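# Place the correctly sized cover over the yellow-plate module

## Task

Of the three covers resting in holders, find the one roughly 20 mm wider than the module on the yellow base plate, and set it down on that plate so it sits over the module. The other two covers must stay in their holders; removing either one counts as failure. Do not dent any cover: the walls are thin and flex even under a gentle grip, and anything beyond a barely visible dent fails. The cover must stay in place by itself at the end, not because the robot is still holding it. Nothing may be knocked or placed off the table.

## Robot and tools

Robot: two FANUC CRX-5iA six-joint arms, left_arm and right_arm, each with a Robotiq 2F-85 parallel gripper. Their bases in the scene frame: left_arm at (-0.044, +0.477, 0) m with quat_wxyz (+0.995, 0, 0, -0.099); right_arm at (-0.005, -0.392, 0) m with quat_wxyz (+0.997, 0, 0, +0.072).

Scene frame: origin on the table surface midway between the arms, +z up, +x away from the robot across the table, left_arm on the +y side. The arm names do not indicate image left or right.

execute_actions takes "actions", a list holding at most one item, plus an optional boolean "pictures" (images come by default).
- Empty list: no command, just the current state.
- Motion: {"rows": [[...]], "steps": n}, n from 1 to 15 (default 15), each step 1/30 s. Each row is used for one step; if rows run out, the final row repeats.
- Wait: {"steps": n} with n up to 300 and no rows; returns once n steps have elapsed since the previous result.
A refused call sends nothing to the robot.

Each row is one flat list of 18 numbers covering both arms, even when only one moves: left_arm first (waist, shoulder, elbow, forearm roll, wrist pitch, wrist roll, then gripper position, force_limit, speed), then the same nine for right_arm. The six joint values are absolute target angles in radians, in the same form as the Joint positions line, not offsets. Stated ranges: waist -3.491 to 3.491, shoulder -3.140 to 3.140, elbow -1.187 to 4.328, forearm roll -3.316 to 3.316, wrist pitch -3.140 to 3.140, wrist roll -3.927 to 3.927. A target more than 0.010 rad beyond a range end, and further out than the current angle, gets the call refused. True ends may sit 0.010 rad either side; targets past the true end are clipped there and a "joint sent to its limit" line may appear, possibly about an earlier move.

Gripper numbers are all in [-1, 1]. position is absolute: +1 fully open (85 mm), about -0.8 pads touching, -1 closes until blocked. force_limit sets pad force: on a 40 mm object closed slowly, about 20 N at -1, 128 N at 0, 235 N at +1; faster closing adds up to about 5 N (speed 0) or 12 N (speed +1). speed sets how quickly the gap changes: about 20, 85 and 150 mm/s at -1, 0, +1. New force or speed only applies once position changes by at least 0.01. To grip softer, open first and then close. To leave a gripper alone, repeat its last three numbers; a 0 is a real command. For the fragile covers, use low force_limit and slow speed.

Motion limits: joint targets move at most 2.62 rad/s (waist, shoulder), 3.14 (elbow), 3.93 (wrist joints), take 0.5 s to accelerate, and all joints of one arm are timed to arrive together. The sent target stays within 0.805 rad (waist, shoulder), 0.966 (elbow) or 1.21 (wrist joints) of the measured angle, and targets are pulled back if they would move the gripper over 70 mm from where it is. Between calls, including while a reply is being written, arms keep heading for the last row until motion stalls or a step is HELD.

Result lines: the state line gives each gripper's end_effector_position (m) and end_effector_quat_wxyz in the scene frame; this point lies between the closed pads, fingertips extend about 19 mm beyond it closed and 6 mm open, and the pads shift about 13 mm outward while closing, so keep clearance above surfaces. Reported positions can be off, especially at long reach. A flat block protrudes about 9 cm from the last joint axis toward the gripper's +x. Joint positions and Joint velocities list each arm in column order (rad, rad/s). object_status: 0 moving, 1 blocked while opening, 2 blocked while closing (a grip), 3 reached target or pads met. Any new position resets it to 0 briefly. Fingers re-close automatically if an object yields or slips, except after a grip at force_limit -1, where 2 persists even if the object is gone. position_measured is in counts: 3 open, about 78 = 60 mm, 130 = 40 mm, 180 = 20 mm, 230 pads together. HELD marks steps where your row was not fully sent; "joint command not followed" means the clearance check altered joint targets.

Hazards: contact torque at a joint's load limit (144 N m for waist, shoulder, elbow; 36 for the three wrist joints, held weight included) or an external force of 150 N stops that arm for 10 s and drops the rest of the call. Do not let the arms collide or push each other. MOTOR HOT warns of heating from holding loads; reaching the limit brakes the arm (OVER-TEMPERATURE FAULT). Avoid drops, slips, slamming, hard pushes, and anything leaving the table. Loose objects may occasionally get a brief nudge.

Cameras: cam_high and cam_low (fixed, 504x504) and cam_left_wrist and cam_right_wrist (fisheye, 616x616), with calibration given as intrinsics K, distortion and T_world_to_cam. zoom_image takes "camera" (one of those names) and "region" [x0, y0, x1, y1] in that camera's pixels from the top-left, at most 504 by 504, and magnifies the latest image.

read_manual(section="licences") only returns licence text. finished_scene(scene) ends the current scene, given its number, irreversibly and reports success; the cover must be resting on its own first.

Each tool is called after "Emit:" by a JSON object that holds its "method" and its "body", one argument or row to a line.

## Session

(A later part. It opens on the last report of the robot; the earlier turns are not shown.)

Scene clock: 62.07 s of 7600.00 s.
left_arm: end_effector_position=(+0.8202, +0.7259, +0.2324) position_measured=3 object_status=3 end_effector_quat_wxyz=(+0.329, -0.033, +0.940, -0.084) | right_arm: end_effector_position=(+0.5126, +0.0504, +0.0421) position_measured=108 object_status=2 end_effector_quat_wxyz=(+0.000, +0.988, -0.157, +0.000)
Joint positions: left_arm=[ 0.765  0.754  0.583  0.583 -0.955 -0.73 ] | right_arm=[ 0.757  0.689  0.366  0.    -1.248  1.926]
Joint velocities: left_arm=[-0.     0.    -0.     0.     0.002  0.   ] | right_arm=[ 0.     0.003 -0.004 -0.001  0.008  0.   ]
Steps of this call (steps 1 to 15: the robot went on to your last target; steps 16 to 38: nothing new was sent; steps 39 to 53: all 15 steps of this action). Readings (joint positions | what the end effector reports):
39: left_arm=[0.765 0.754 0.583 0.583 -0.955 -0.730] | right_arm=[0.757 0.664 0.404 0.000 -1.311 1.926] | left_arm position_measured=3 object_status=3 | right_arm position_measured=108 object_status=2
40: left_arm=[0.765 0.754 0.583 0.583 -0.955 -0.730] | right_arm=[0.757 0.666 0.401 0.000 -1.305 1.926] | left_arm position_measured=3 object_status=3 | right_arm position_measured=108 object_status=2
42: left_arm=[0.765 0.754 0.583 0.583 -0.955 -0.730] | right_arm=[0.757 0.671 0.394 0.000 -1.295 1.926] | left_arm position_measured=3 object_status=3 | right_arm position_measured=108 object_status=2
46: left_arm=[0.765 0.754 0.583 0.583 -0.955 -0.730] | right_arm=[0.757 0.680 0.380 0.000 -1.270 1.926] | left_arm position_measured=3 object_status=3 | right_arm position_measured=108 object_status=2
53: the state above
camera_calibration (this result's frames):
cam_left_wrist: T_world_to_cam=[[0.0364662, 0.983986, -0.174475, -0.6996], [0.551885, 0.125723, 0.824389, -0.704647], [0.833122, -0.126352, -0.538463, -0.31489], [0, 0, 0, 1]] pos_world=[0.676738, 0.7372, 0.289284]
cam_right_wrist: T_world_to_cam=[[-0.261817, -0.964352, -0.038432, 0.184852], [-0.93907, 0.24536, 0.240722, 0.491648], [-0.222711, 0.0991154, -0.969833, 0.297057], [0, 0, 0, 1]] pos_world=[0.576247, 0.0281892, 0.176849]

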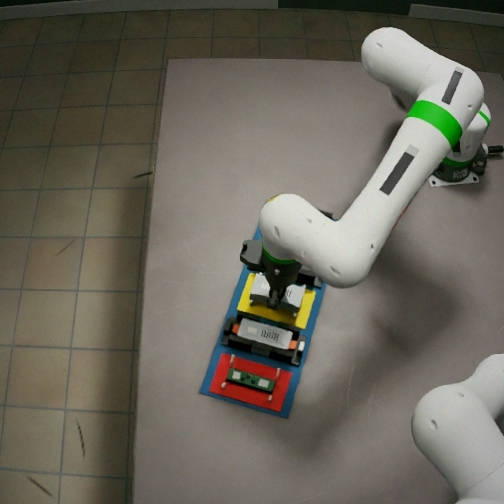

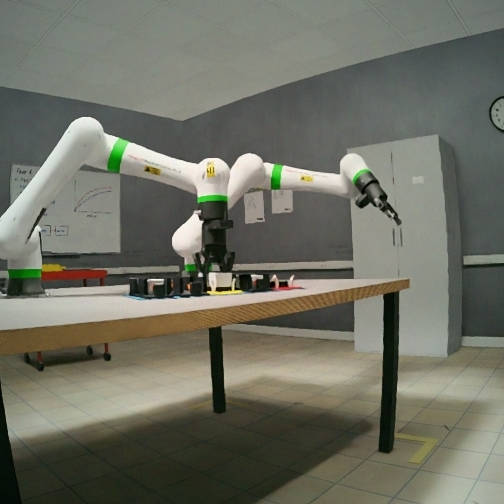

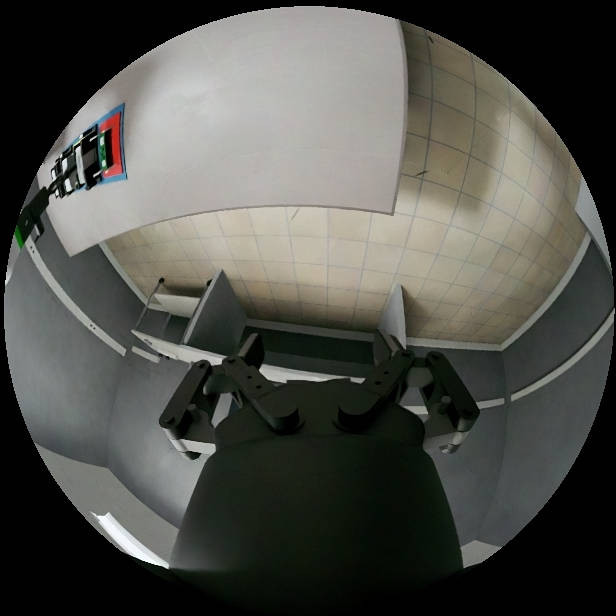

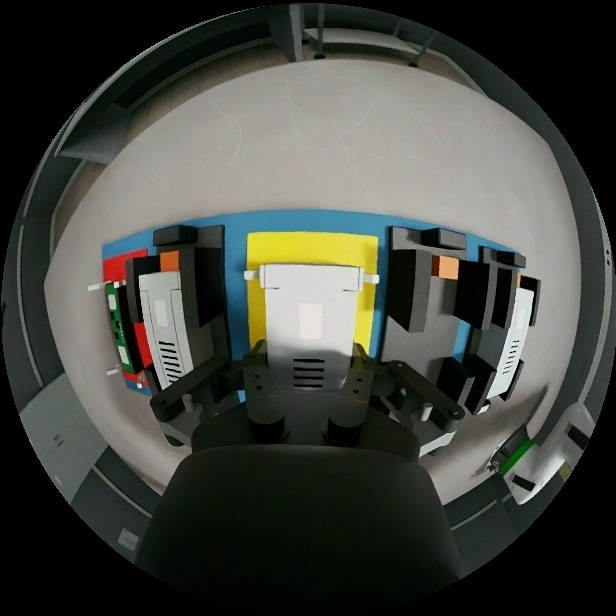

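Emit:
{"method": "execute_actions", "body": {
  "actions": [
    {"rows":[[0.765,0.754,0.583,0.583,-0.955,-0.73,1,-1,-1,0.7566,0.6915,0.362,0,-1.2415,1.926,-1,-0.65,-1],[0.765,0.754,0.583,0.583,-0.955,-0.73,1,-1,-1,0.7566,0.6915,0.362,0,-1.2415,1.926,-1,-0.65,-1],[0.765,0.754,0.583,0.583,-0.955,-0.73,1,-1,-1,0.7566,0.6915,0.362,0,-1.2415,1.926,-1,-0.65,-1],[0.765,0.754,0.583,0.583,-0.955,-0.73,1,-1,-1,0.7566,0.694,0.3585,0,-1.2355,1.926,-1,-0.65,-1]],"steps":12}
  ]
}}

Emit:
{"method": "zoom_image", "body": {
  "camera": "cam_low",
  "region": [150,220,310,310]
}}

Scene clock: 63.63 s of 7600.00 s.
left_arm: end_effector_position=(+0.8202, +0.7259, +0.2324) position_measured=3 object_status=3 end_effector_quat_wxyz=(+0.329, -0.033, +0.940, -0.084) | right_arm: end_effector_position=(+0.5125, +0.0503, +0.0354) position_measured=108 object_status=2 end_effector_quat_wxyz=(+0.000, +0.988, -0.157, -0.000)
Joint positions: left_arm=[ 0.765  0.754  0.583  0.583 -0.955 -0.73 ] | right_arm=[ 0.757  0.694  0.359 -0.    -1.236  1.926]
Joint velocities: left_arm=[ 0.001  0.     0.     0.001 -0.001 -0.   ] | right_arm=[-0.001 -0.     0.     0.     0.    -0.001]
Steps of this call (steps 1 to 15: the robot went on to your last target; steps 16 to 35: nothing new was sent; steps 36 to 47: all 12 steps of this action). Readings (joint positions | what the end effector reports):
36: left_arm=[0.765 0.754 0.583 0.583 -0.955 -0.730] | right_arm=[0.757 0.689 0.366 0.000 -1.247 1.926] | left_arm position_measured=3 object_status=3 | right_arm position_measured=108 object_status=2
37: left_arm=[0.765 0.754 0.583 0.583 -0.955 -0.730] | right_arm=[0.757 0.690 0.364 0.000 -1.245 1.926] | left_arm position_measured=3 object_status=3 | right_arm position_measured=108 object_status=2
39: left_arm=[0.765 0.754 0.583 0.583 -0.955 -0.730] | right_arm=[0.757 0.692 0.362 -0.000 -1.241 1.926] | left_arm position_measured=3 object_status=3 | right_arm position_measured=108 object_status=2
43: left_arm=[0.765 0.754 0.583 0.583 -0.955 -0.730] | right_arm=[0.757 0.694 0.359 -0.000 -1.236 1.926] | left_arm position_measured=3 object_status=3 | right_arm position_measured=108 object_status=2
47: the state above
camera_calibration (this result's frames):
cam_left_wrist: T_world_to_cam=[[0.0364662, 0.983986, -0.174475, -0.6996], [0.551885, 0.125723, 0.824389, -0.704647], [0.833122, -0.126352, -0.538463, -0.31489], [0, 0, 0, 1]] pos_world=[0.676738, 0.7372, 0.289284]
cam_right_wrist: T_world_to_cam=[[-0.26187, -0.964343, -0.0382994, 0.184433], [-0.939026, 0.245431, 0.240821, 0.493154], [-0.222834, 0.099028, -0.969814, 0.290657], [0, 0, 0, 1]] pos_world=[0.57615, 0.0280382, 0.170185]

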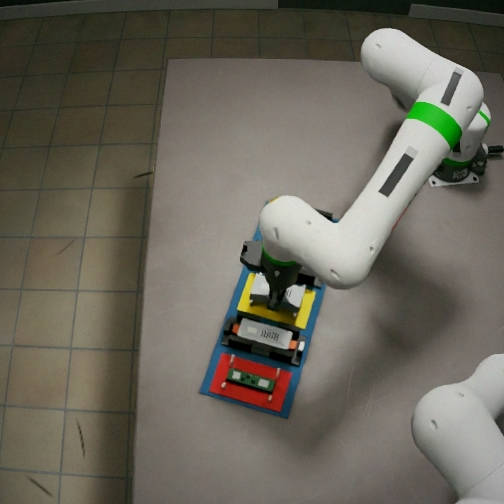

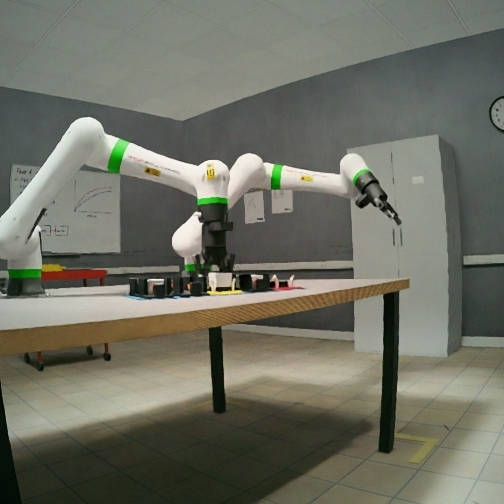

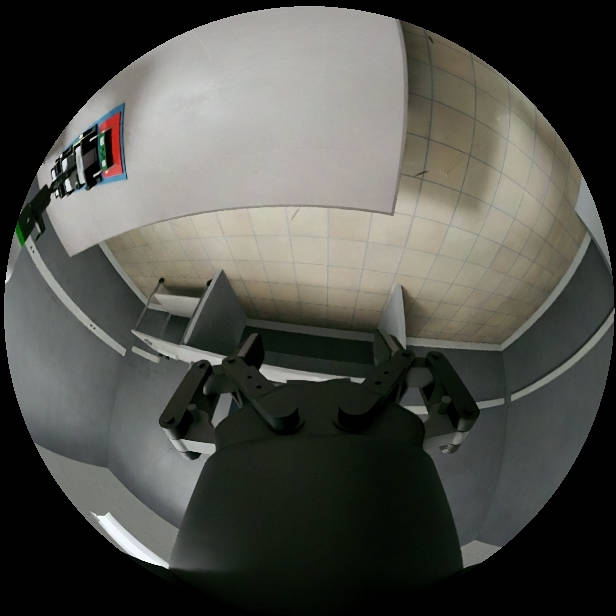

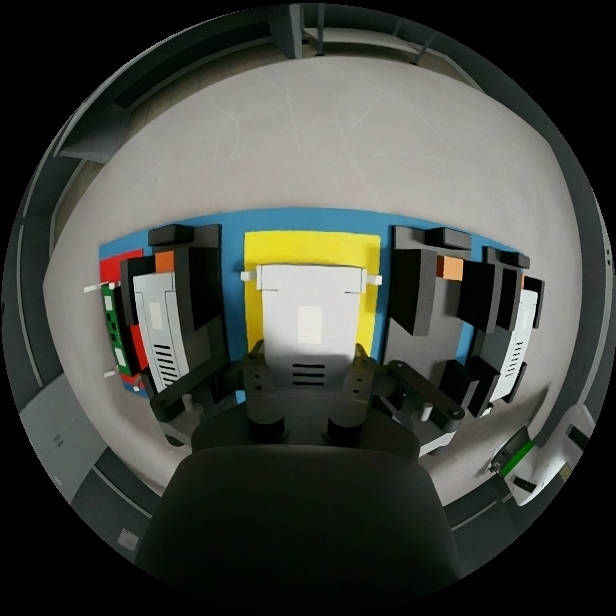

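Region (150, 220, 310, 310) of cam_low's 504x504 image, scaled by 3.150, with more detail than that image has; it fills the top 284 rows of this view, and the rest is white.

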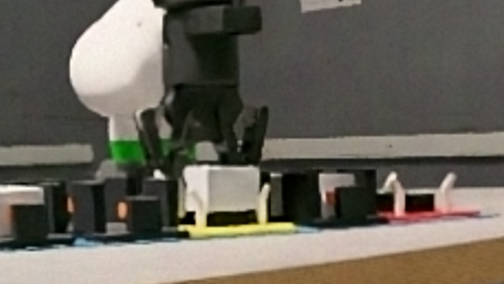

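Emit:
{"method": "execute_actions", "body": {
  "actions": [
    {"rows":[[0.765,0.754,0.583,0.583,-0.955,-0.73,1,-1,-1,0.7566,0.694,0.3585,0,-1.2355,1.926,0.45,-0.65,-0.3]],"steps":15}
  ],
  "pictures": false
}}

Emit:
{"method": "execute_actions", "body": {
  "actions": [
    {"rows":[[0.765,0.754,0.583,0.583,-0.955,-0.73,1,-1,-1,0.7566,0.684,0.373,0,-1.26,1.926,0.45,-0.65,-0.3],[0.765,0.754,0.583,0.583,-0.955,-0.73,1,-1,-1,0.7566,0.684,0.373,0,-1.26,1.926,0.45,-0.65,-0.3],[0.765,0.754,0.583,0.583,-0.955,-0.73,1,-1,-1,0.7566,0.664,0.405,0,-1.312,1.926,0.45,-0.65,-0.3],[0.765,0.754,0.583,0.583,-0.955,-0.73,1,-1,-1,0.7566,0.664,0.405,0,-1.312,1.926,0.45,-0.65,-0.3],[0.765,0.754,0.583,0.583,-0.955,-0.73,1,-1,-1,0.7566,0.634,0.488,0,-1.4254,1.926,0.45,-0.65,-0.3]],"steps":15}
  ]
}}

Emit:
{"method": "zoom_image", "body": {
  "camera": "cam_low",
  "region": [150,220,310,310]
}}

Emit:
{"method": "zoom_image", "body": {
  "camera": "cam_right_wrist",
  "region": [180,200,440,400]
}}

Scene clock: 65.43 s of 7600.00 s.
left_arm: end_effector_position=(+0.8202, +0.7259, +0.2324) position_measured=3 object_status=3 end_effector_quat_wxyz=(+0.329, -0.033, +0.940, -0.084) | right_arm: end_effector_position=(+0.5125, +0.0502, +0.0353) position_measured=72 object_status=0 end_effector_quat_wxyz=(+0.000, +0.988, -0.157, -0.000)
Joint positions: left_arm=[ 0.765  0.754  0.583  0.583 -0.955 -0.73 ] | right_arm=[ 0.757  0.694  0.358 -0.    -1.236  1.926]
Joint velocities: left_arm=[-0.     0.001  0.    -0.    -0.001 -0.   ] | right_arm=[ 0.    -0.001  0.001 -0.001  0.     0.001]
Steps of this call (steps 1 to 15: the robot went on to your last target; steps 16 to 39: nothing new was sent; steps 40 to 54: all 15 steps of this action). Readings (joint positions | what the end effector reports):
40: left_arm=[0.765 0.754 0.583 0.583 -0.955 -0.730] | right_arm=[0.757 0.694 0.358 -0.000 -1.235 1.926] | left_arm position_measured=3 object_status=3 | right_arm position_measured=108 object_status=0
41: left_arm=[0.765 0.754 0.583 0.583 -0.955 -0.730] | right_arm=[0.757 0.694 0.358 -0.000 -1.235 1.926] | left_arm position_measured=3 object_status=3 | right_arm position_measured=107 object_status=0
43: left_arm=[0.765 0.754 0.583 0.583 -0.955 -0.730] | right_arm=[0.757 0.694 0.358 -0.000 -1.235 1.926] | left_arm position_measured=3 object_status=3 | right_arm position_measured=99 object_status=0
47: left_arm=[0.765 0.754 0.583 0.583 -0.955 -0.730] | right_arm=[0.757 0.694 0.358 -0.000 -1.235 1.926] | left_arm position_measured=3 object_status=3 | right_arm position_measured=78 object_status=0
54: the state above

Scene clock: 65.93 s of 7600.00 s.
left_arm: end_effector_position=(+0.8202, +0.7259, +0.2324) position_measured=3 object_status=3 end_effector_quat_wxyz=(+0.329, -0.033, +0.940, -0.084) | right_arm: end_effector_position=(+0.5124, +0.0501, +0.1296) position_measured=72 object_status=3 end_effector_quat_wxyz=(+0.000, +0.988, -0.157, -0.000)
Joint positions: left_arm=[ 0.765  0.754  0.583  0.583 -0.955 -0.73 ] | right_arm=[ 0.757  0.634  0.488  0.    -1.425  1.926]
Joint velocities: left_arm=[ 0.001 -0.     0.     0.001 -0.001 -0.   ] | right_arm=[ 0.     0.001  0.001  0.001 -0.003 -0.   ]
Steps of this call (steps 1 to 15: all 15 steps of this action). Readings (joint positions | what the end effector reports):
1: left_arm=[0.765 0.754 0.583 0.583 -0.955 -0.730] | right_arm=[0.757 0.694 0.359 -0.000 -1.236 1.926] | left_arm position_measured=3 object_status=3 | right_arm position_measured=72 object_status=0
2: left_arm=[0.765 0.754 0.583 0.583 -0.955 -0.730] | right_arm=[0.757 0.692 0.363 -0.000 -1.243 1.926] | left_arm position_measured=3 object_status=3 | right_arm position_measured=72 object_status=0
4: left_arm=[0.765 0.754 0.583 0.583 -0.955 -0.730] | right_arm=[0.757 0.681 0.378 -0.000 -1.269 1.926] | left_arm position_measured=3 object_status=3 | right_arm position_measured=72 object_status=3
8: left_arm=[0.765 0.754 0.583 0.583 -0.955 -0.730] | right_arm=[0.757 0.649 0.449 0.000 -1.371 1.926] | left_arm position_measured=3 object_status=3 | right_arm position_measured=72 object_status=3
15: the state above
camera_calibration (this result's frames):
cam_left_wrist: T_world_to_cam=[[0.0364663, 0.983986, -0.174475, -0.6996], [0.551885, 0.125723, 0.824389, -0.704647], [0.833122, -0.126352, -0.538463, -0.31489], [0, 0, 0, 1]] pos_world=[0.676738, 0.7372, 0.289284]
cam_right_wrist: T_world_to_cam=[[-0.261858, -0.964363, -0.0378828, 0.187838], [-0.938989, 0.245506, 0.240885, 0.470424], [-0.223, 0.0986494, -0.969814, 0.382077], [0, 0, 0, 1]] pos_world=[0.576113, 0.0279605, 0.264341]

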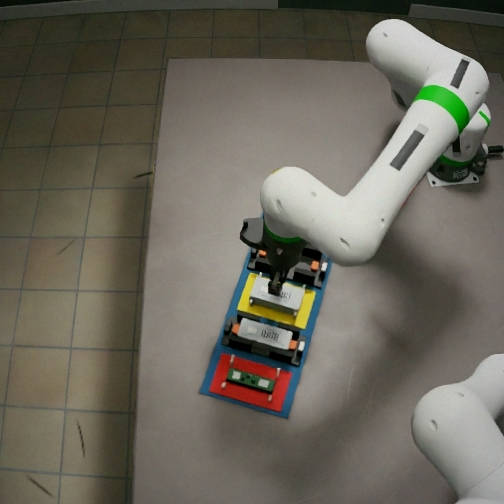

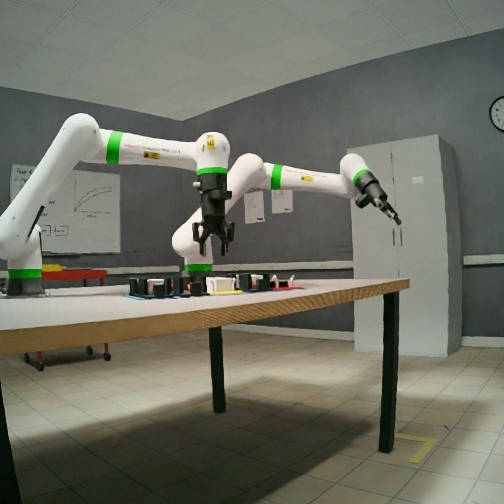

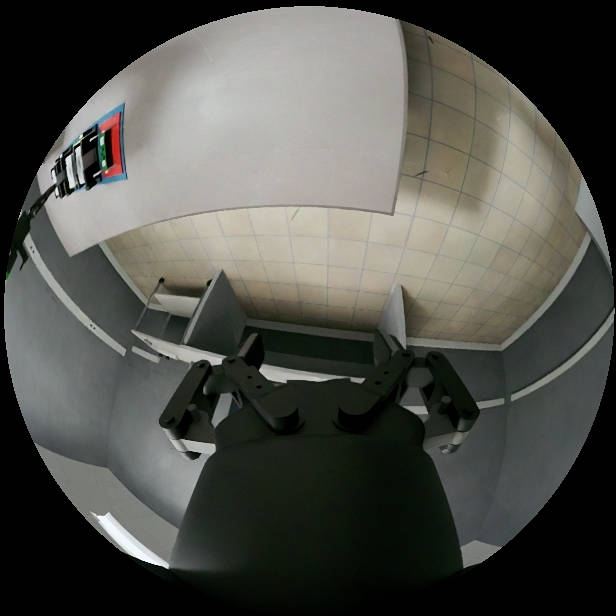

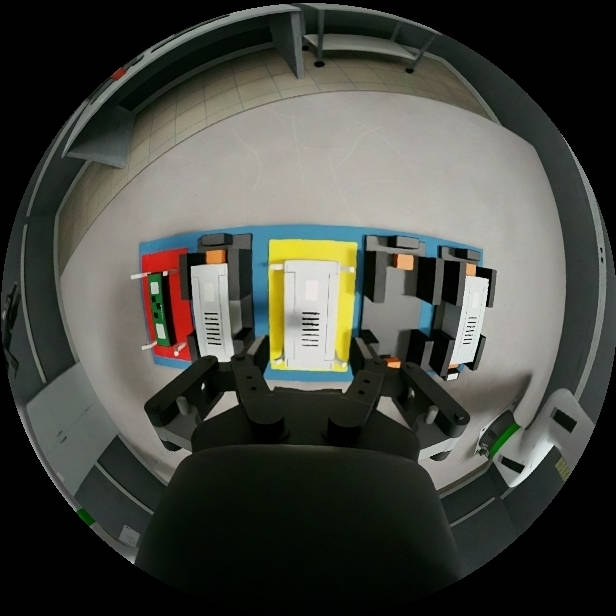

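Region (150, 220, 310, 310) of cam_low's 504x504 image, scaled by 3.150, with more detail than that image has; it fills the top 284 rows of this view, and the rest is white.

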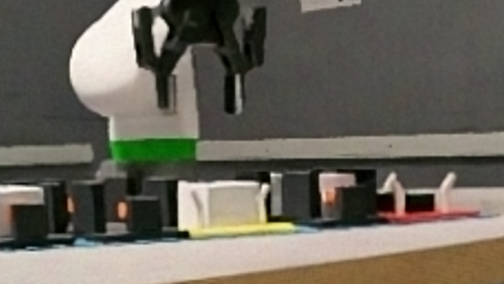

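Region (180, 200, 440, 400) of cam_right_wrist's 616x616 image, scaled by 1.938, with more detail than that image has; it fills the top 388 rows of this view, and the rest is white.

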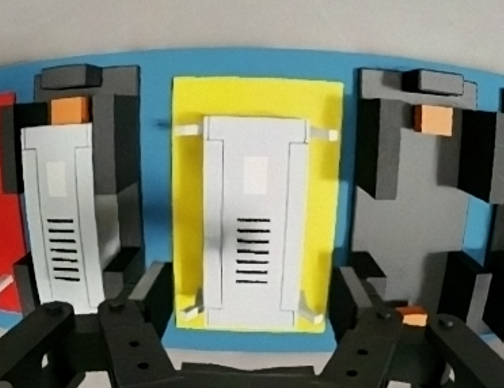

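Seated.

Emit:
{"method": "finished_scene", "body": {
  "scene": 2
}}

The scene is finished: the task was done.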